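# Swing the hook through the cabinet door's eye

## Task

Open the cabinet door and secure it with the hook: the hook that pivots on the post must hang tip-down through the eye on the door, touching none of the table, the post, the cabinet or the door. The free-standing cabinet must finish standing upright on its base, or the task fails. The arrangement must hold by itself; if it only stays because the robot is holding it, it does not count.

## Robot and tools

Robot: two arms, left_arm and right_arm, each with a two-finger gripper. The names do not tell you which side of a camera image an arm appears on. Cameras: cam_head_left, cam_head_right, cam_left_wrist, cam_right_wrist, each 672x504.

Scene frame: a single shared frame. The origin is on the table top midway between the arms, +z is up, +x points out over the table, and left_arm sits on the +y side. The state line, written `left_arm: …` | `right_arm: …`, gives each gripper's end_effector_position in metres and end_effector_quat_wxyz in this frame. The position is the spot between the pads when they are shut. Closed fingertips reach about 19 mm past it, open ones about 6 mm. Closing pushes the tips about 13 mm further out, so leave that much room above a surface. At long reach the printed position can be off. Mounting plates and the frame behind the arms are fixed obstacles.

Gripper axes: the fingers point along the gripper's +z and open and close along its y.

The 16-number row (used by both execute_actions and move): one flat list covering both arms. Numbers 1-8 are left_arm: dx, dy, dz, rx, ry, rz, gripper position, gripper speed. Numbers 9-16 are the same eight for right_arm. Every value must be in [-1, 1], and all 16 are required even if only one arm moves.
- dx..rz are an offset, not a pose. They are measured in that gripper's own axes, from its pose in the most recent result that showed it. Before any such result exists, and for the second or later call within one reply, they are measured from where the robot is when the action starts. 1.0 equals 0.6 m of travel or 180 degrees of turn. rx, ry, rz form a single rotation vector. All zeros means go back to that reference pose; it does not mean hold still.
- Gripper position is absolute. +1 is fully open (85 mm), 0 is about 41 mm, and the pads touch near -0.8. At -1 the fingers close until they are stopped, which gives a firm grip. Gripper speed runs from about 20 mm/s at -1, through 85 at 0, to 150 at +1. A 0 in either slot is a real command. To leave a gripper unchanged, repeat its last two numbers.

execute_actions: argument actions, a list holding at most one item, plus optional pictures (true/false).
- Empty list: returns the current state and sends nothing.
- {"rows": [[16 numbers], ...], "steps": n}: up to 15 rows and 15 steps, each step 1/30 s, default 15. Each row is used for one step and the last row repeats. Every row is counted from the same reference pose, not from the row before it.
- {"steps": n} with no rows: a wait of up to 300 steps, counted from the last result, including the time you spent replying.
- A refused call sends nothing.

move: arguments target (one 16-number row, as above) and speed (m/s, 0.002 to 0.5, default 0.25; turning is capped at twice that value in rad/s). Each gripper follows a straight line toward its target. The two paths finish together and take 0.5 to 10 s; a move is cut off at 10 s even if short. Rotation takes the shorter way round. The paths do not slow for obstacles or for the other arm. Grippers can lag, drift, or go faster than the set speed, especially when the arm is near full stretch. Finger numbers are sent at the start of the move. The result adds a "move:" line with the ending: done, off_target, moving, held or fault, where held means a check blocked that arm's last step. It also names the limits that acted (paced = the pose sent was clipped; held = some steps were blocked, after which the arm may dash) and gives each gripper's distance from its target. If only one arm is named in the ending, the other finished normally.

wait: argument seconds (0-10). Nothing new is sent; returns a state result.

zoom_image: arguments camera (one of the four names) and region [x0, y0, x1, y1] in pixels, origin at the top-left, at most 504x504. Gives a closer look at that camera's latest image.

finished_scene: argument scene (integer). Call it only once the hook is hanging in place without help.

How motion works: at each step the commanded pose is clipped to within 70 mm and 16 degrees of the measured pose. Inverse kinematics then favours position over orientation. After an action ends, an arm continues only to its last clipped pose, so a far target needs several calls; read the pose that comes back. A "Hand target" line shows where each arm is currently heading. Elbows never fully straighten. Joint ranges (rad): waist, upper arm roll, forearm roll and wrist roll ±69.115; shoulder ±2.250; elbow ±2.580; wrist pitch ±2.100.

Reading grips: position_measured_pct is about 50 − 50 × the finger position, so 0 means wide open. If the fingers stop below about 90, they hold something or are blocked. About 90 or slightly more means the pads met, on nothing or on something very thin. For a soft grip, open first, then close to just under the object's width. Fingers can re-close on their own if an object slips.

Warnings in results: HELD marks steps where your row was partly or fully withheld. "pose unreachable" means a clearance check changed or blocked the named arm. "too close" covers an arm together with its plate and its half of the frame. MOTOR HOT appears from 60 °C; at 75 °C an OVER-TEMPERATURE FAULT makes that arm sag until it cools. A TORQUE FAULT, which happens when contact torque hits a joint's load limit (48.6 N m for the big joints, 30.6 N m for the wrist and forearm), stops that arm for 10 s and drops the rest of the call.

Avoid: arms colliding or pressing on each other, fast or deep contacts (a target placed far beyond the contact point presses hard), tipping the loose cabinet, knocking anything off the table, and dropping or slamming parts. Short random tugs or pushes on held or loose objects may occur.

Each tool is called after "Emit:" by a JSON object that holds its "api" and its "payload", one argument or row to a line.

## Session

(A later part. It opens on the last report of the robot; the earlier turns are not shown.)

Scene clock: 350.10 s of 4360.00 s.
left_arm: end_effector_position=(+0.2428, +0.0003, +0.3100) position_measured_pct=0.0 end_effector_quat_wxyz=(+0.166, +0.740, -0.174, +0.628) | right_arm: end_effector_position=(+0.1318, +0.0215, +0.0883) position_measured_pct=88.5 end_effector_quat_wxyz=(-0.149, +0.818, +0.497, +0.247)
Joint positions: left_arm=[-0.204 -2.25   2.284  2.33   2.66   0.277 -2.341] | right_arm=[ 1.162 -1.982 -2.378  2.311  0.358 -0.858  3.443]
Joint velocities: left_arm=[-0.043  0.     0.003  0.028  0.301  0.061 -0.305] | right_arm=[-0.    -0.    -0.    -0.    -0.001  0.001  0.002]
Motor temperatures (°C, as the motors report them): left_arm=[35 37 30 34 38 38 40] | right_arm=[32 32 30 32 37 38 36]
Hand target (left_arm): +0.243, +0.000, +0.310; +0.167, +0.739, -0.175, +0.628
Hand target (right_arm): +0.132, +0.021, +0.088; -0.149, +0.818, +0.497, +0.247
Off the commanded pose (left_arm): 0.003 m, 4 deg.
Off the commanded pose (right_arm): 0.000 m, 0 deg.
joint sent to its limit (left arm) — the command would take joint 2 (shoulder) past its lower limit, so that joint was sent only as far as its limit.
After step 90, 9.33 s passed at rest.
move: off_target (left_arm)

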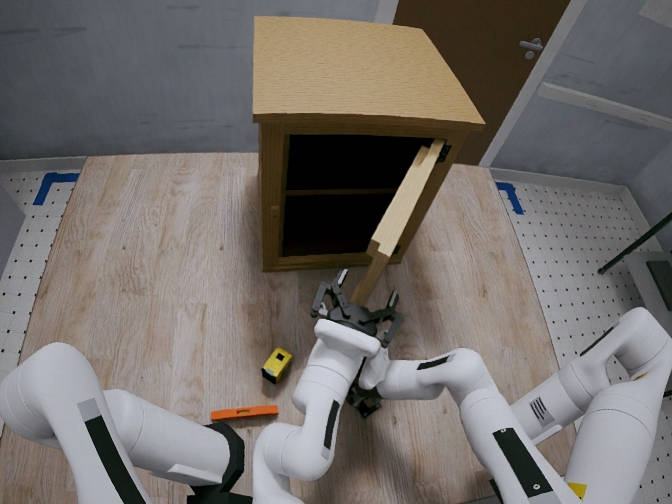

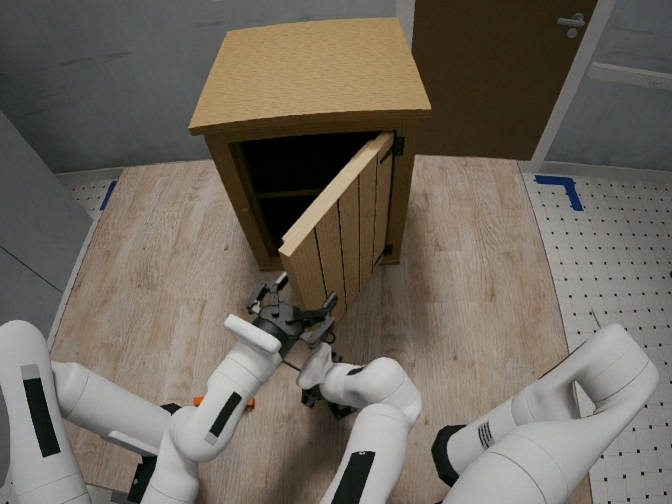

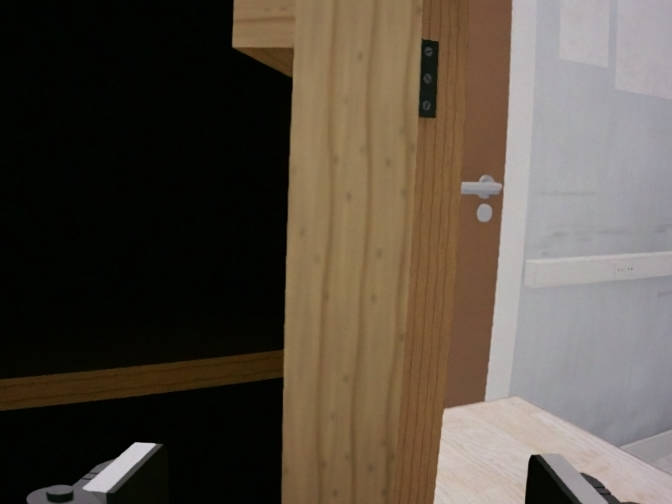

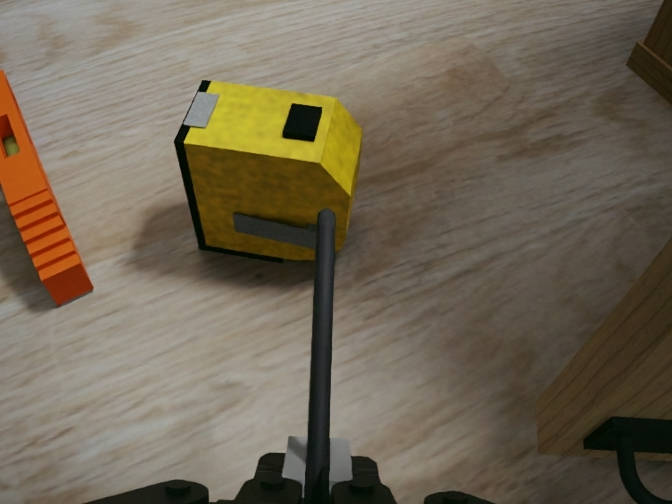

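Emit:
{"api": "move", "payload": {
  "target": [0,0,0,0,0,0,-0.1,0,0,0,0,0,0,0,-1,-0.5]
}}

Emit:
{"api": "move", "payload": {
  "target": [0,-0.1,0.01,0.05,0,0,-0.1,0,0,0,0,0,0,0,-1,-0.5],
  "speed": 0.04
}}

Scene clock: 360.20 s of 4360.00 s.
left_arm: end_effector_position=(+0.2429, +0.0006, +0.3098) position_measured_pct=54.8 end_effector_quat_wxyz=(+0.166, +0.740, -0.174, +0.628) | right_arm: end_effector_position=(+0.1318, +0.0215, +0.0882) position_measured_pct=88.5 end_effector_quat_wxyz=(-0.149, +0.818, +0.497, +0.247)
Joint positions: left_arm=[-0.284 -2.182  2.318  2.329  3.097  0.245 -2.805] | right_arm=[ 1.162 -1.982 -2.378  2.311  0.358 -0.858  3.443]
Joint velocities: left_arm=[-0.001  0.001  0.    -0.001 -0.     0.     0.001] | right_arm=[ 0.     0.     0.001  0.    -0.001 -0.     0.   ]
Motor temperatures (°C, as the motors report them): left_arm=[35 37 30 34 38 38 40] | right_arm=[32 32 30 32 37 38 36]
Hand target (left_arm): +0.243, +0.001, +0.310; +0.166, +0.740, -0.174, +0.628
Hand target (right_arm): +0.132, +0.022, +0.088; -0.149, +0.818, +0.497, +0.247
Off the commanded pose (left_arm): 0.000 m, 0 deg.
Off the commanded pose (right_arm): 0.000 m, 0 deg.
After step 110, 5.47 s passed at rest.
move: done

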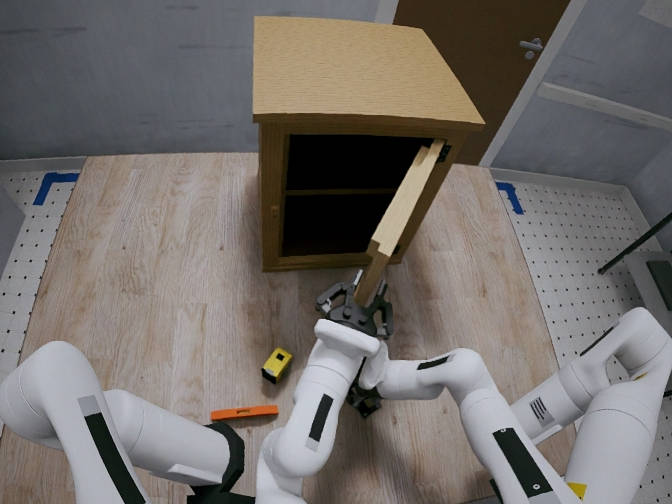

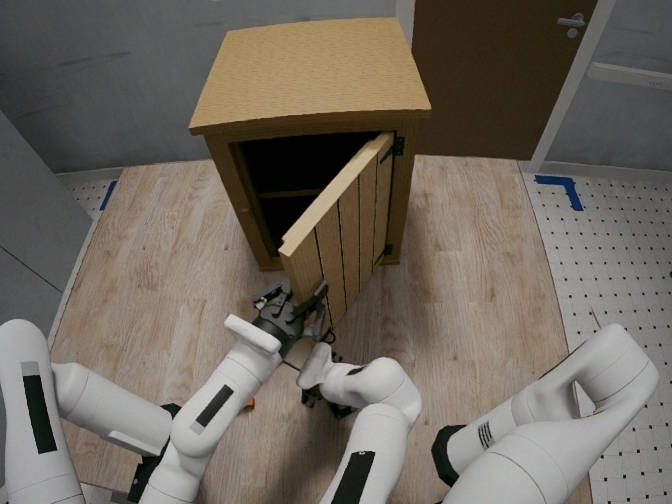

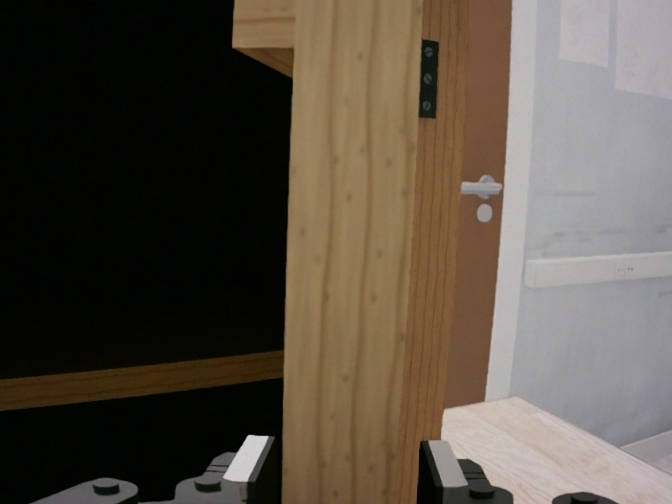

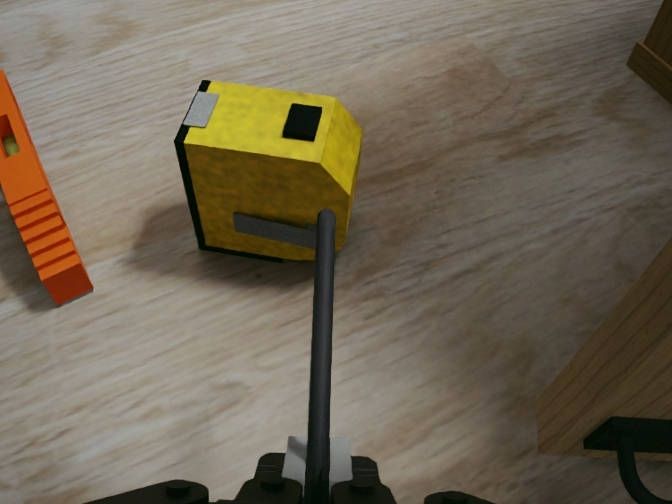

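Scene clock: 362.40 s of 4360.00 s.
left_arm: end_effector_position=(+0.2730, +0.0452, +0.3076) position_measured_pct=54.8 end_effector_quat_wxyz=(+0.113, +0.750, -0.128, +0.639) | right_arm: end_effector_position=(+0.1318, +0.0215, +0.0882) position_measured_pct=88.5 end_effector_quat_wxyz=(-0.149, +0.818, +0.497, +0.247)
Joint positions: left_arm=[-0.341 -2.186  2.319  2.345  3.091  0.161 -2.804] | right_arm=[ 1.162 -1.982 -2.378  2.311  0.358 -0.858  3.442]
Joint velocities: left_arm=[-0.001  0.    -0.    -0.     0.001 -0.    -0.003] | right_arm=[ 0.  0. -0.  0. -0.  0. -0.]
Motor temperatures (°C, as the motors report them): left_arm=[35 37 30 34 38 38 40] | right_arm=[32 32 30 32 37 38 36]
Hand target (left_arm): +0.276, +0.051, +0.307; +0.107, +0.751, -0.124, +0.640
Hand target (right_arm): +0.132, +0.022, +0.088; -0.149, +0.818, +0.497, +0.247
Off the commanded pose (left_arm): 0.006 m, 1 deg.
Off the commanded pose (right_arm): 0.000 m, 0 deg.
move: off_target (left_arm)

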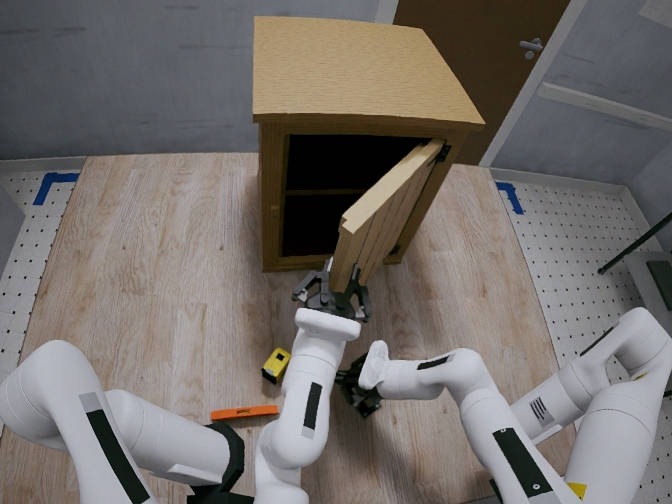

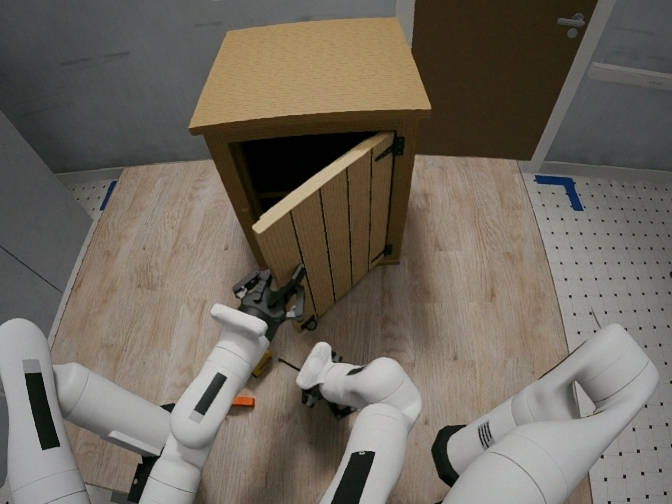

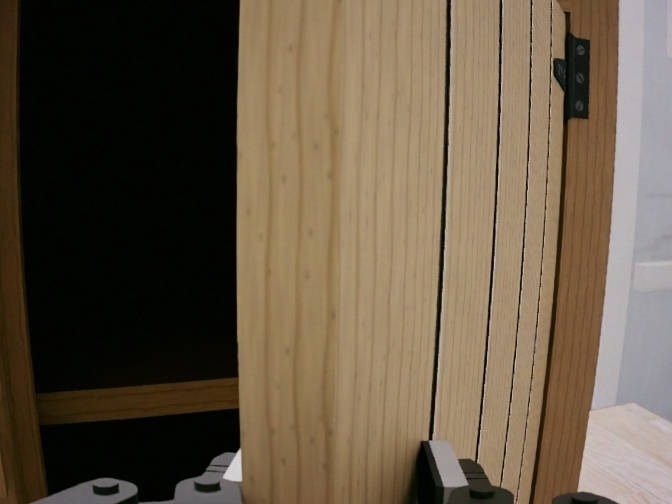

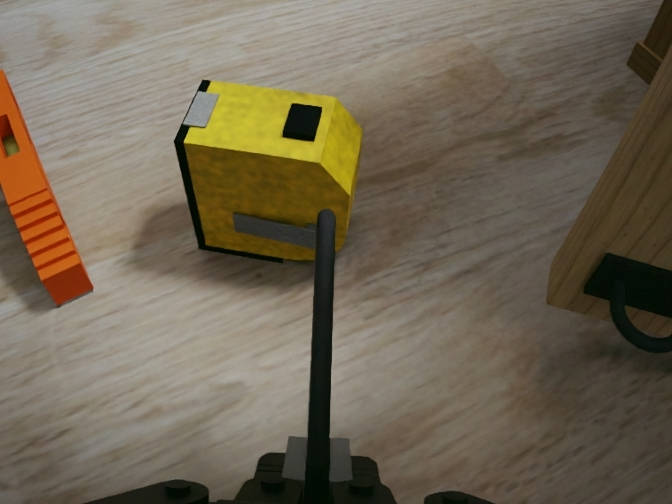

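Emit:
{"api": "move", "payload": {
  "target": [0,0,0,-0.08,0,0,0.3,0,-0.0102,0.0545,-0.0067,-0.0813,0,0.1225,-1,-0.5],
  "speed": 0.05
}}

Scene clock: 375.63 s of 4360.00 s.
left_arm: end_effector_position=(+0.2728, +0.0447, +0.3081) position_measured_pct=34.9 end_effector_quat_wxyz=(+0.206, +0.730, -0.207, +0.618) | right_arm: end_effector_position=(+0.1545, +0.0024, +0.0879) position_measured_pct=88.5 end_effector_quat_wxyz=(-0.092, +0.910, +0.298, +0.273)
Joint positions: left_arm=[-0.487 -2.25   2.375  2.556  3.45   0.764 -3.078] | right_arm=[ 1.126 -1.894 -2.492  2.217  0.185 -0.414  3.191]
Joint velocities: left_arm=[-0.009 -0.001  0.002  0.004  0.009  0.009 -0.007] | right_arm=[-0.     0.001 -0.001 -0.002  0.002  0.005 -0.005]
Motor temperatures (°C, as the motors report them): left_arm=[35 36 31 34 38 38 40] | right_arm=[32 32 30 32 37 38 36]
Hand target (left_arm): +0.273, +0.045, +0.308; +0.206, +0.730, -0.207, +0.618
Hand target (right_arm): +0.158, -0.000, +0.088; -0.088, +0.910, +0.296, +0.276
Off the commanded pose (left_arm): 0.001 m, 0 deg.
Off the commanded pose (right_arm): 0.004 m, 0 deg.
joint sent to its limit (left arm) — the command would take joint 2 (shoulder) past its lower limit, so that joint was sent only as far as its limit.
After step 90, 5.37 s passed at rest.
move: off_target (right_arm)

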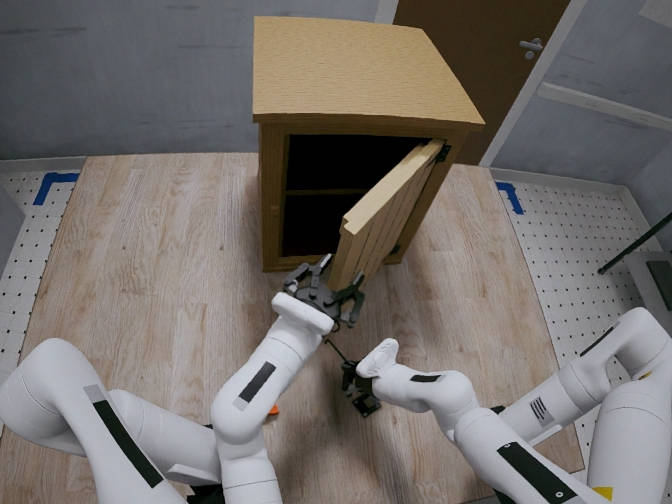

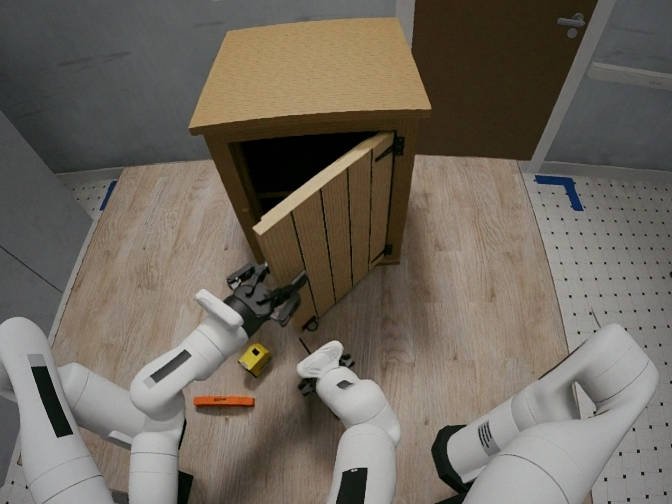

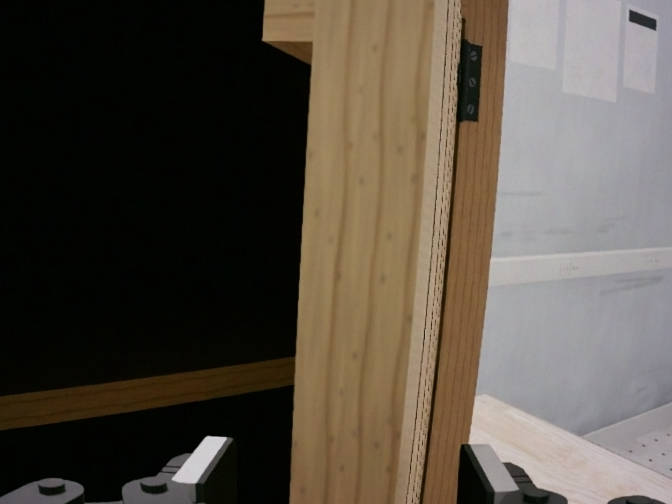

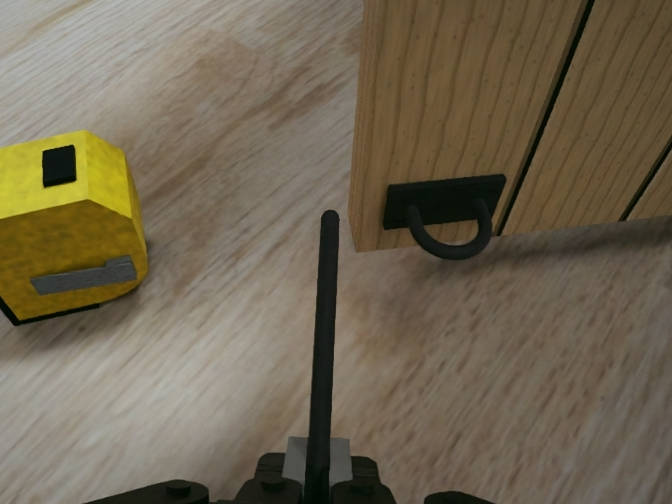

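Emit:
{"api": "move", "payload": {
  "target": [0,0,0,0,0,0,0.3,0,-0.009,0.0482,-0.0059,-0.0813,0,0.1225,-1,-0.5],
  "speed": 0.05
}}

Scene clock: 384.03 s of 4360.00 s.
left_arm: end_effector_position=(+0.2728, +0.0447, +0.3081) position_measured_pct=34.9 end_effector_quat_wxyz=(+0.206, +0.730, -0.208, +0.618) | right_arm: end_effector_position=(+0.1657, -0.0237, +0.0877) position_measured_pct=88.5 end_effector_quat_wxyz=(-0.027, +0.954, +0.083, +0.286)
Joint positions: left_arm=[-0.487 -2.249  2.375  2.556  3.451  0.764 -3.079] | right_arm=[ 1.146 -1.845 -2.537  2.07   0.005  0.02   3.   ]
Joint velocities: left_arm=[-0.     0.     0.     0.002 -0.     0.     0.001] | right_arm=[ 0.001  0.     0.    -0.002 -0.001  0.003 -0.001]
Motor temperatures (°C, as the motors report them): left_arm=[35 37 31 34 38 38 40] | right_arm=[32 32 30 32 37 38 36]
Hand target (left_arm): +0.273, +0.045, +0.308; +0.206, +0.730, -0.208, +0.618
Hand target (right_arm): +0.167, -0.025, +0.088; -0.026, +0.954, +0.082, +0.287
Off the commanded pose (left_arm): 0.000 m, 0 deg.
Off the commanded pose (right_arm): 0.001 m, 0 deg.
After step 90, 0.53 s passed at rest.
move: done

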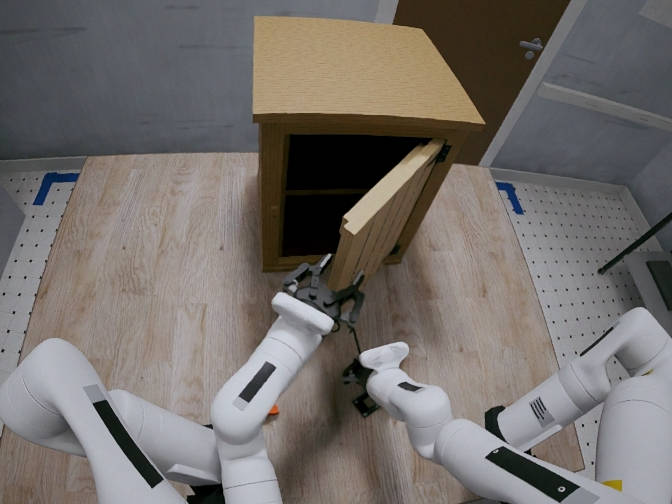

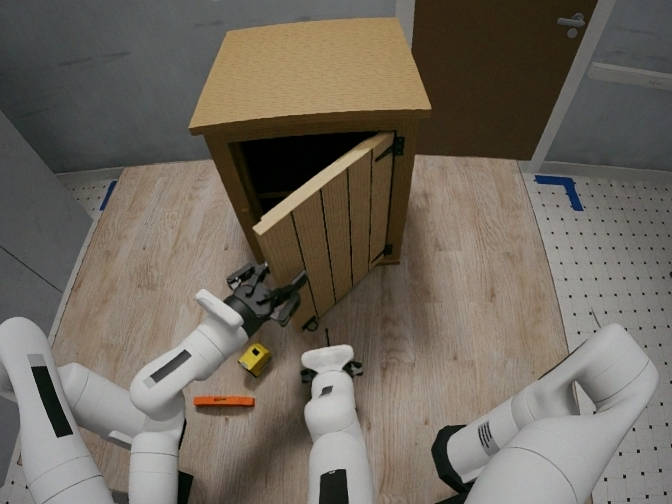

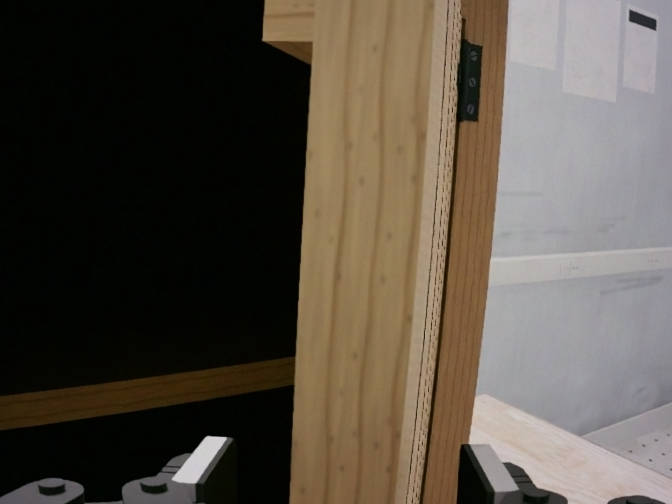

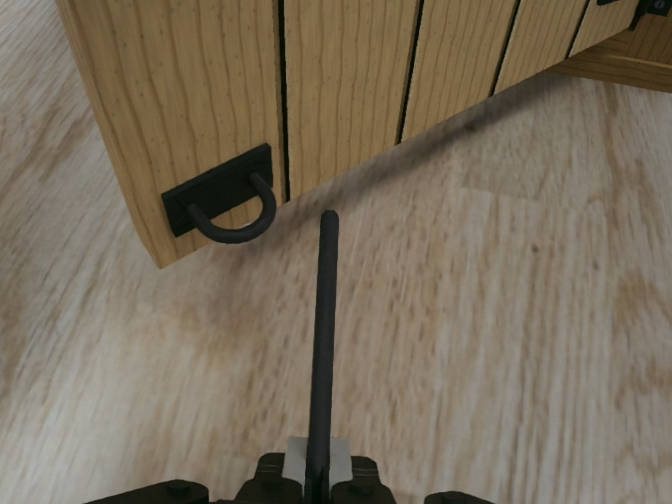

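Emit:
{"api": "move", "payload": {
  "target": [0,0.095,-0.01,0.03,0,0,0.3,0,0,0,0,0,0,0,-1,-0.5],
  "speed": 0.03
}}

Scene clock: 392.83 s of 4360.00 s.
left_arm: end_effector_position=(+0.2363, +0.0015, +0.3109) position_measured_pct=34.9 end_effector_quat_wxyz=(+0.171, +0.739, -0.178, +0.626) | right_arm: end_effector_position=(+0.1656, -0.0237, +0.0879) position_measured_pct=88.5 end_effector_quat_wxyz=(-0.027, +0.954, +0.083, +0.286)
Joint positions: left_arm=[-0.329 -2.12   2.357  2.341  3.455  0.268 -3.181] | right_arm=[ 1.145 -1.844 -2.537  2.071  0.005  0.02   3.   ]
Joint velocities: left_arm=[ 0.003  0.002 -0.001 -0.007  0.    -0.007 -0.001] | right_arm=[ 0.    -0.    -0.001 -0.     0.    -0.     0.   ]
Motor temperatures (°C, as the motors report them): left_arm=[35 37 31 34 38 38 40] | right_arm=[32 32 30 32 37 38 36]
Hand target (left_arm): +0.236, +0.001, +0.311; +0.172, +0.739, -0.178, +0.626
Hand target (right_arm): +0.166, -0.024, +0.088; -0.027, +0.954, +0.083, +0.286
Off the commanded pose (left_arm): 0.001 m, 0 deg.
Off the commanded pose (right_arm): 0.000 m, 0 deg.
After step 90, 3.63 s passed at rest.
move: done

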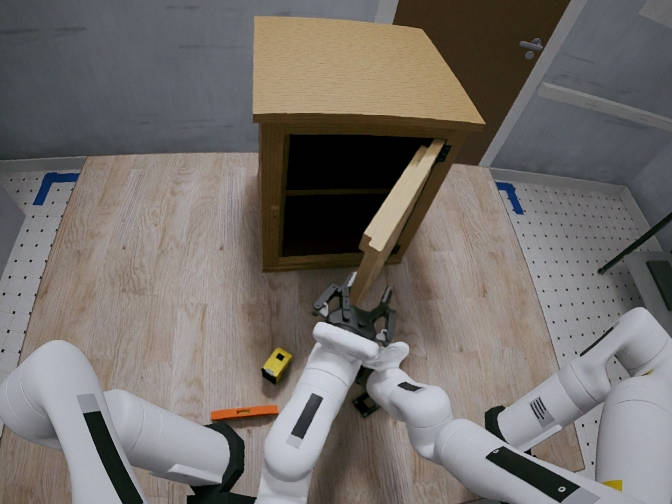

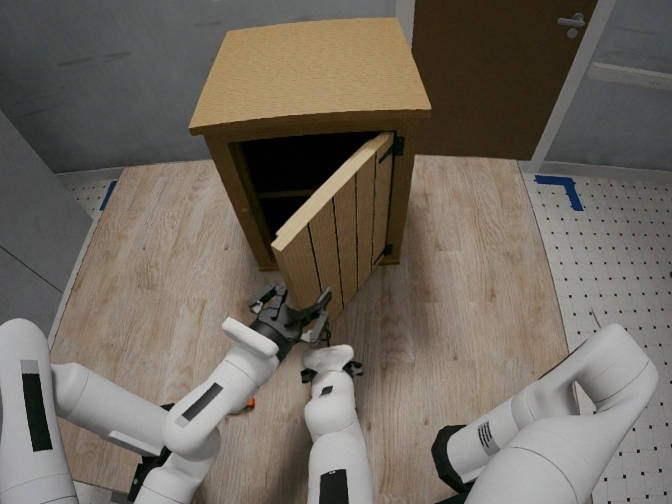

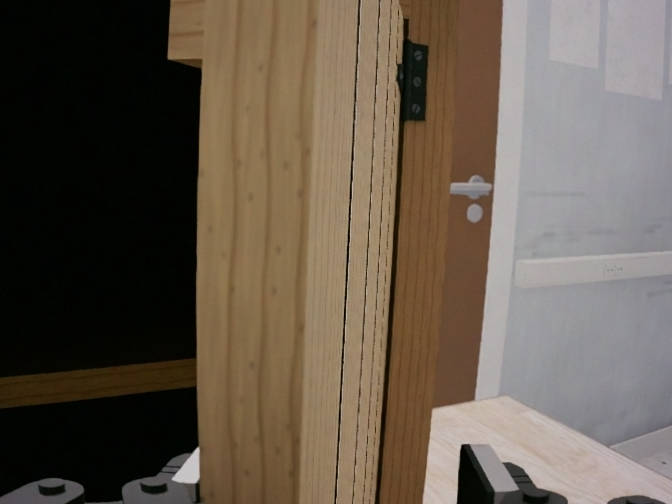

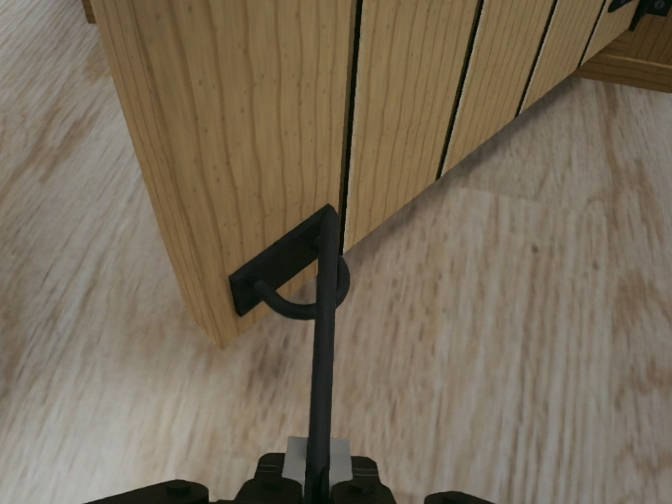

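Emit:
{"api": "move", "payload": {
  "target": [0,0.02,0,0,0,0,0.3,0,0,0,0,0,0,0,-1,-0.5],
  "speed": 0.02
}}

Scene clock: 397.40 s of 4360.00 s.
left_arm: end_effector_position=(+0.2325, -0.0060, +0.3111) position_measured_pct=34.9 end_effector_quat_wxyz=(+0.168, +0.740, -0.176, +0.627) | right_arm: end_effector_position=(+0.1655, -0.0237, +0.0879) position_measured_pct=88.5 end_effector_quat_wxyz=(-0.028, +0.954, +0.082, +0.286)
Joint positions: left_arm=[-0.321 -2.115  2.348  2.31   3.453  0.219 -3.188] | right_arm=[ 1.146 -1.844 -2.537  2.071  0.005  0.02   3.   ]
Joint velocities: left_arm=[ 0.002 -0.    -0.001 -0.003 -0.    -0.003  0.   ] | right_arm=[ 0.     0.    -0.     0.     0.    -0.001 -0.   ]
Motor temperatures (°C, as the motors report them): left_arm=[35 37 31 34 38 38 40] | right_arm=[32 33 30 32 37 38 36]
Hand target (left_arm): +0.231, -0.009, +0.311; +0.171, +0.739, -0.178, +0.626
Hand target (right_arm): +0.166, -0.024, +0.088; -0.027, +0.954, +0.083, +0.286
Off the commanded pose (left_arm): 0.004 m, 0 deg.
Off the commanded pose (right_arm): 0.000 m, 0 deg.
After step 90, 0.77 s passed at rest.
move: off_target (left_arm)

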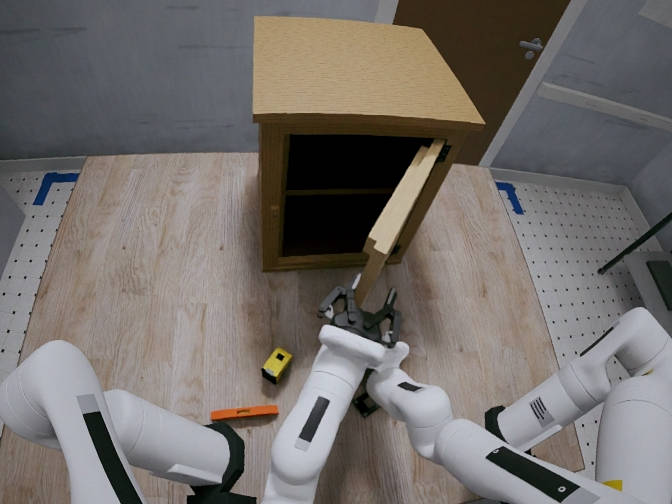

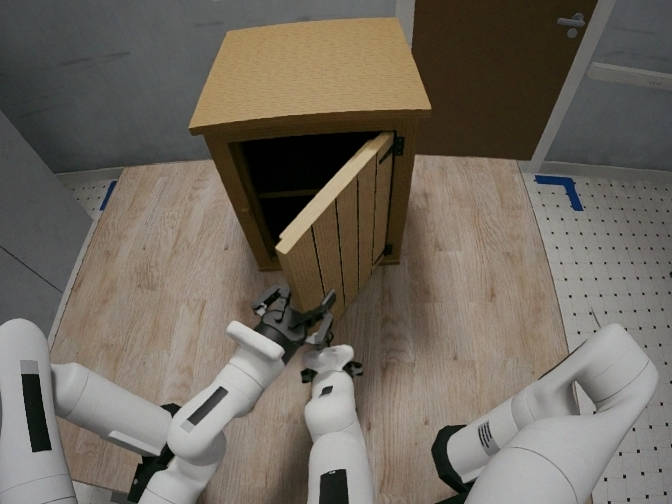

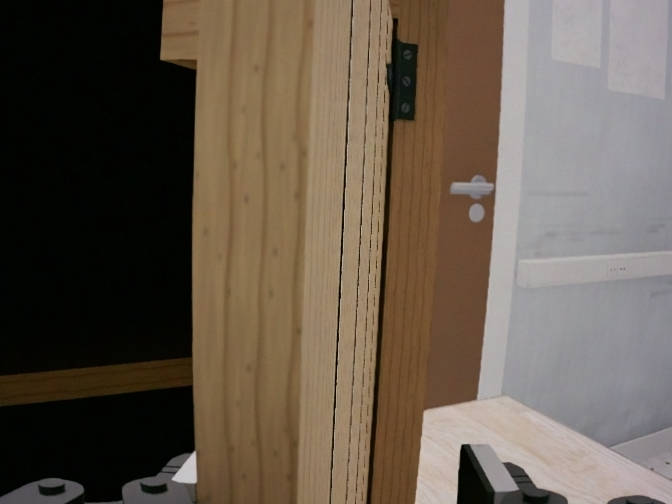

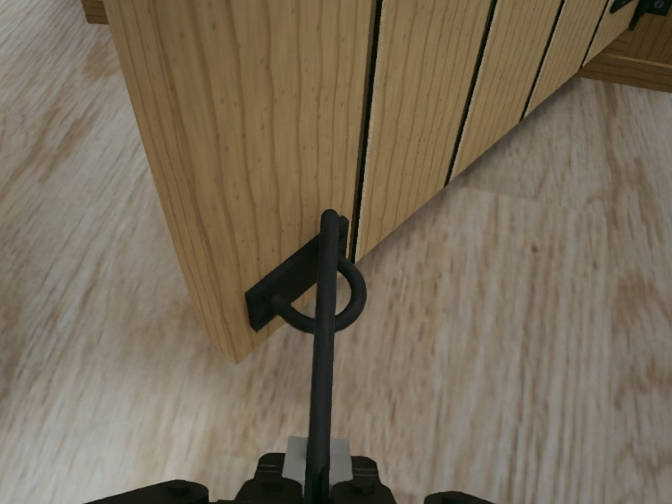

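Emit:
{"api": "move", "payload": {
  "target": [0,-0.097,0,0,0,0,0.3,0,0,0,0,0,0,0,-1,-0.5],
  "speed": 0.03
}}

Emit:
{"api": "move", "payload": {
  "target": [0,0,0,0,0,0,0.3,0,-0.001,-0.0151,-0.0006,0.0245,0,-0.037,-1,-0.5],
  "speed": 0.03
}}

Scene clock: 416.73 s of 4360.00 s.
left_arm: end_effector_position=(+0.2599, +0.0450, +0.3098) position_measured_pct=34.9 end_effector_quat_wxyz=(+0.168, +0.740, -0.176, +0.627) | right_arm: end_effector_position=(+0.1655, -0.0237, +0.0878) position_measured_pct=88.5 end_effector_quat_wxyz=(-0.028, +0.954, +0.082, +0.286)
Joint positions: left_arm=[-0.383 -2.159  2.392  2.473  3.463  0.458 -3.142] | right_arm=[ 1.146 -1.844 -2.537  2.071  0.005  0.02   3.   ]
Joint velocities: left_arm=[-0.003 -0.001  0.     0.004 -0.     0.006  0.001] | right_arm=[ 0.     0.    -0.    -0.    -0.    -0.001  0.001]
Motor temperatures (°C, as the motors report them): left_arm=[35 37 31 34 38 38 40] | right_arm=[32 33 30 32 37 38 36]
Hand target (left_arm): +0.260, +0.045, +0.310; +0.168, +0.740, -0.176, +0.627
Hand target (right_arm): +0.166, -0.024, +0.088; -0.028, +0.954, +0.082, +0.286
Off the commanded pose (left_arm): 0.000 m, 0 deg.
Off the commanded pose (right_arm): 0.000 m, 0 deg.
After step 90, 14.13 s passed at rest.
move: done

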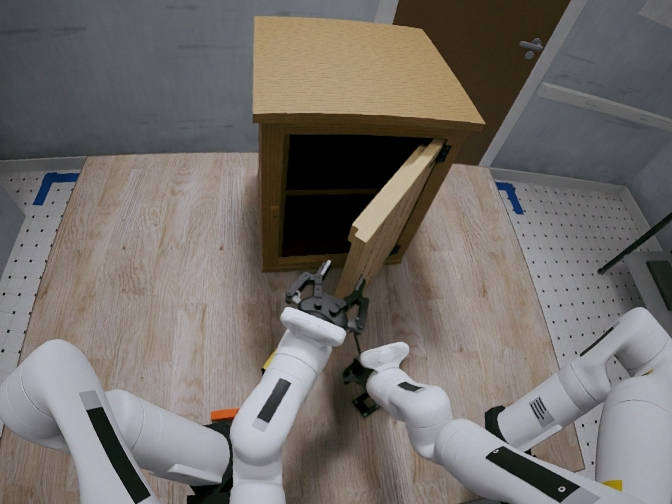

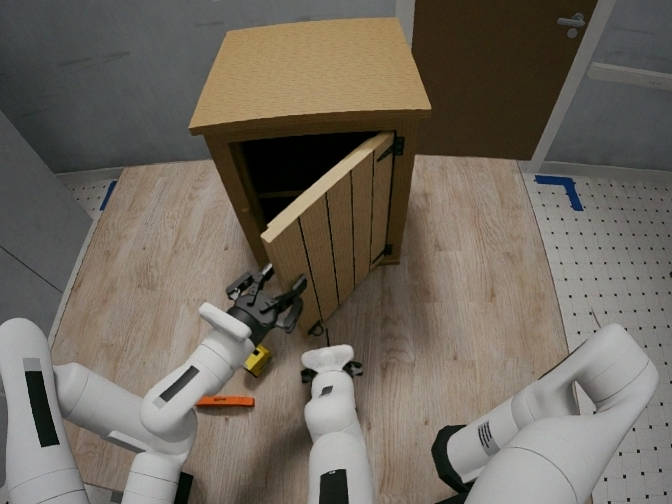

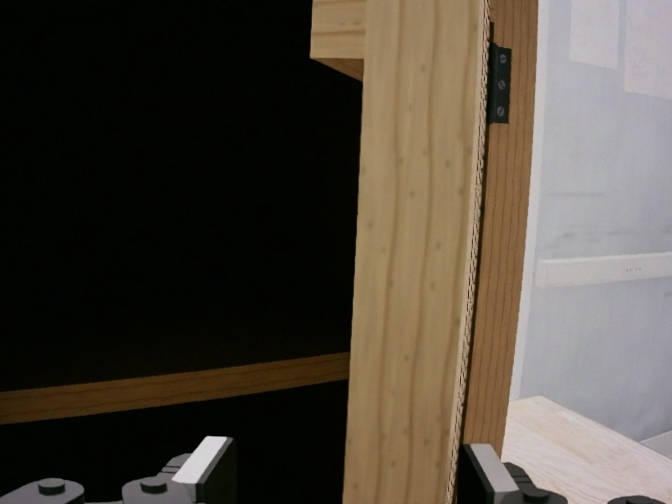

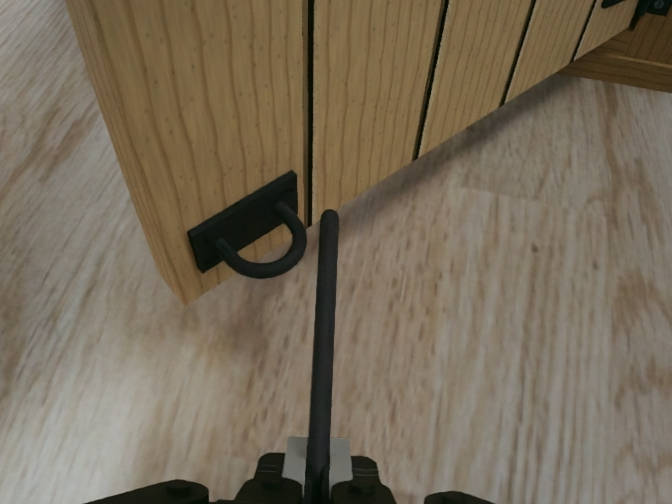

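Scene clock: 419.30 s of 4360.00 s.
left_arm: end_effector_position=(+0.2599, +0.0450, +0.3098) position_measured_pct=34.9 end_effector_quat_wxyz=(+0.168, +0.740, -0.176, +0.627) | right_arm: end_effector_position=(+0.1634, -0.0152, +0.0879) position_measured_pct=88.5 end_effector_quat_wxyz=(-0.047, +0.946, +0.148, +0.284)
Joint positions: left_arm=[-0.383 -2.159  2.392  2.473  3.463  0.458 -3.142] | right_arm=[ 1.136 -1.853 -2.532  2.117  0.059 -0.104  3.054]
Joint velocities: left_arm=[ 0.    -0.    -0.    -0.002 -0.001  0.001 -0.001] | right_arm=[-0.    -0.    -0.     0.001  0.    -0.002 -0.001]
Motor temperatures (°C, as the motors report them): left_arm=[35 37 31 34 38 38 40] | right_arm=[32 33 30 32 37 38 36]
Hand target (left_arm): +0.260, +0.045, +0.310; +0.168, +0.740, -0.176, +0.627
Hand target (right_arm): +0.163, -0.015, +0.088; -0.048, +0.946, +0.148, +0.283
Off the commanded pose (left_arm): 0.000 m, 0 deg.
Off the commanded pose (right_arm): 0.000 m, 0 deg.
move: done

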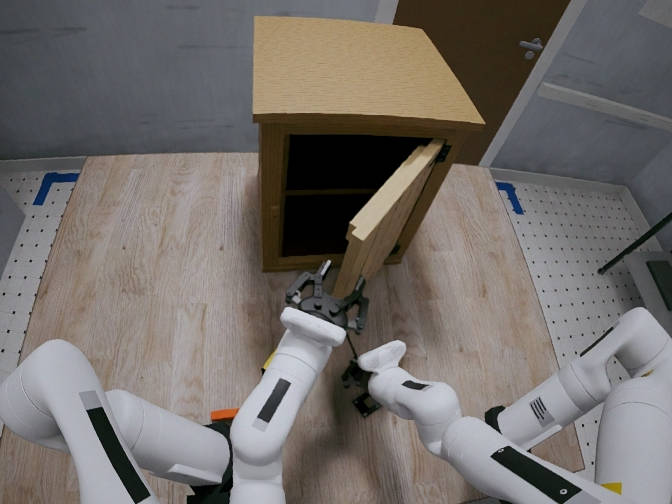

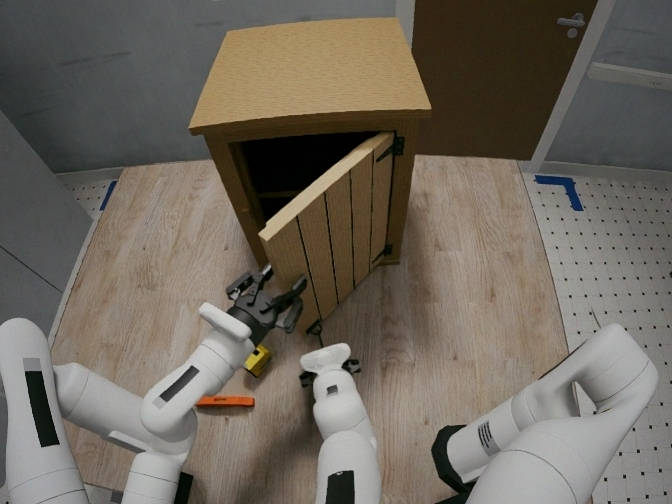

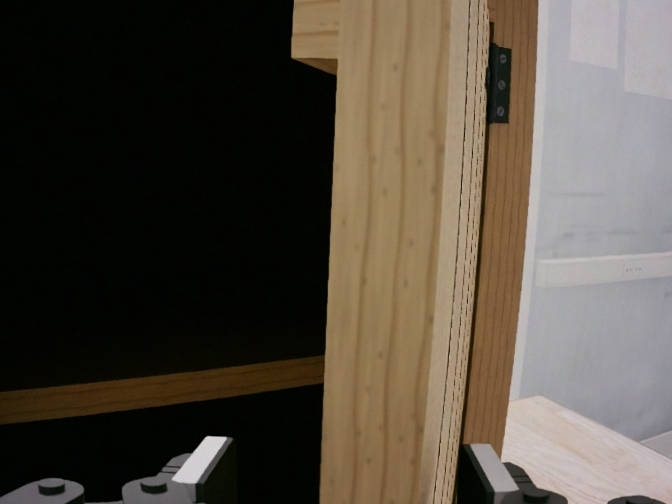

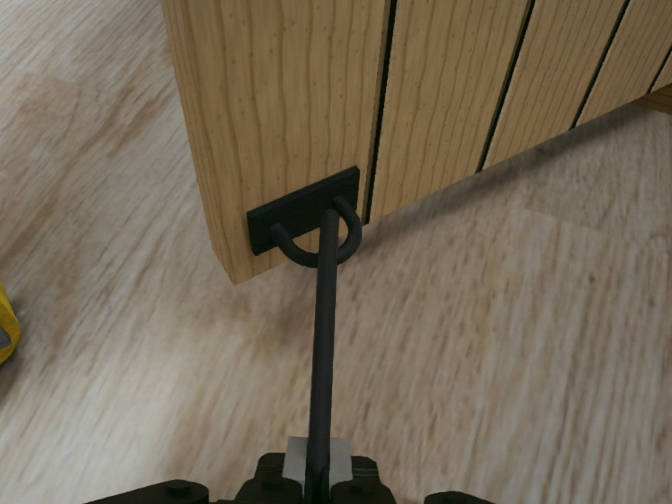

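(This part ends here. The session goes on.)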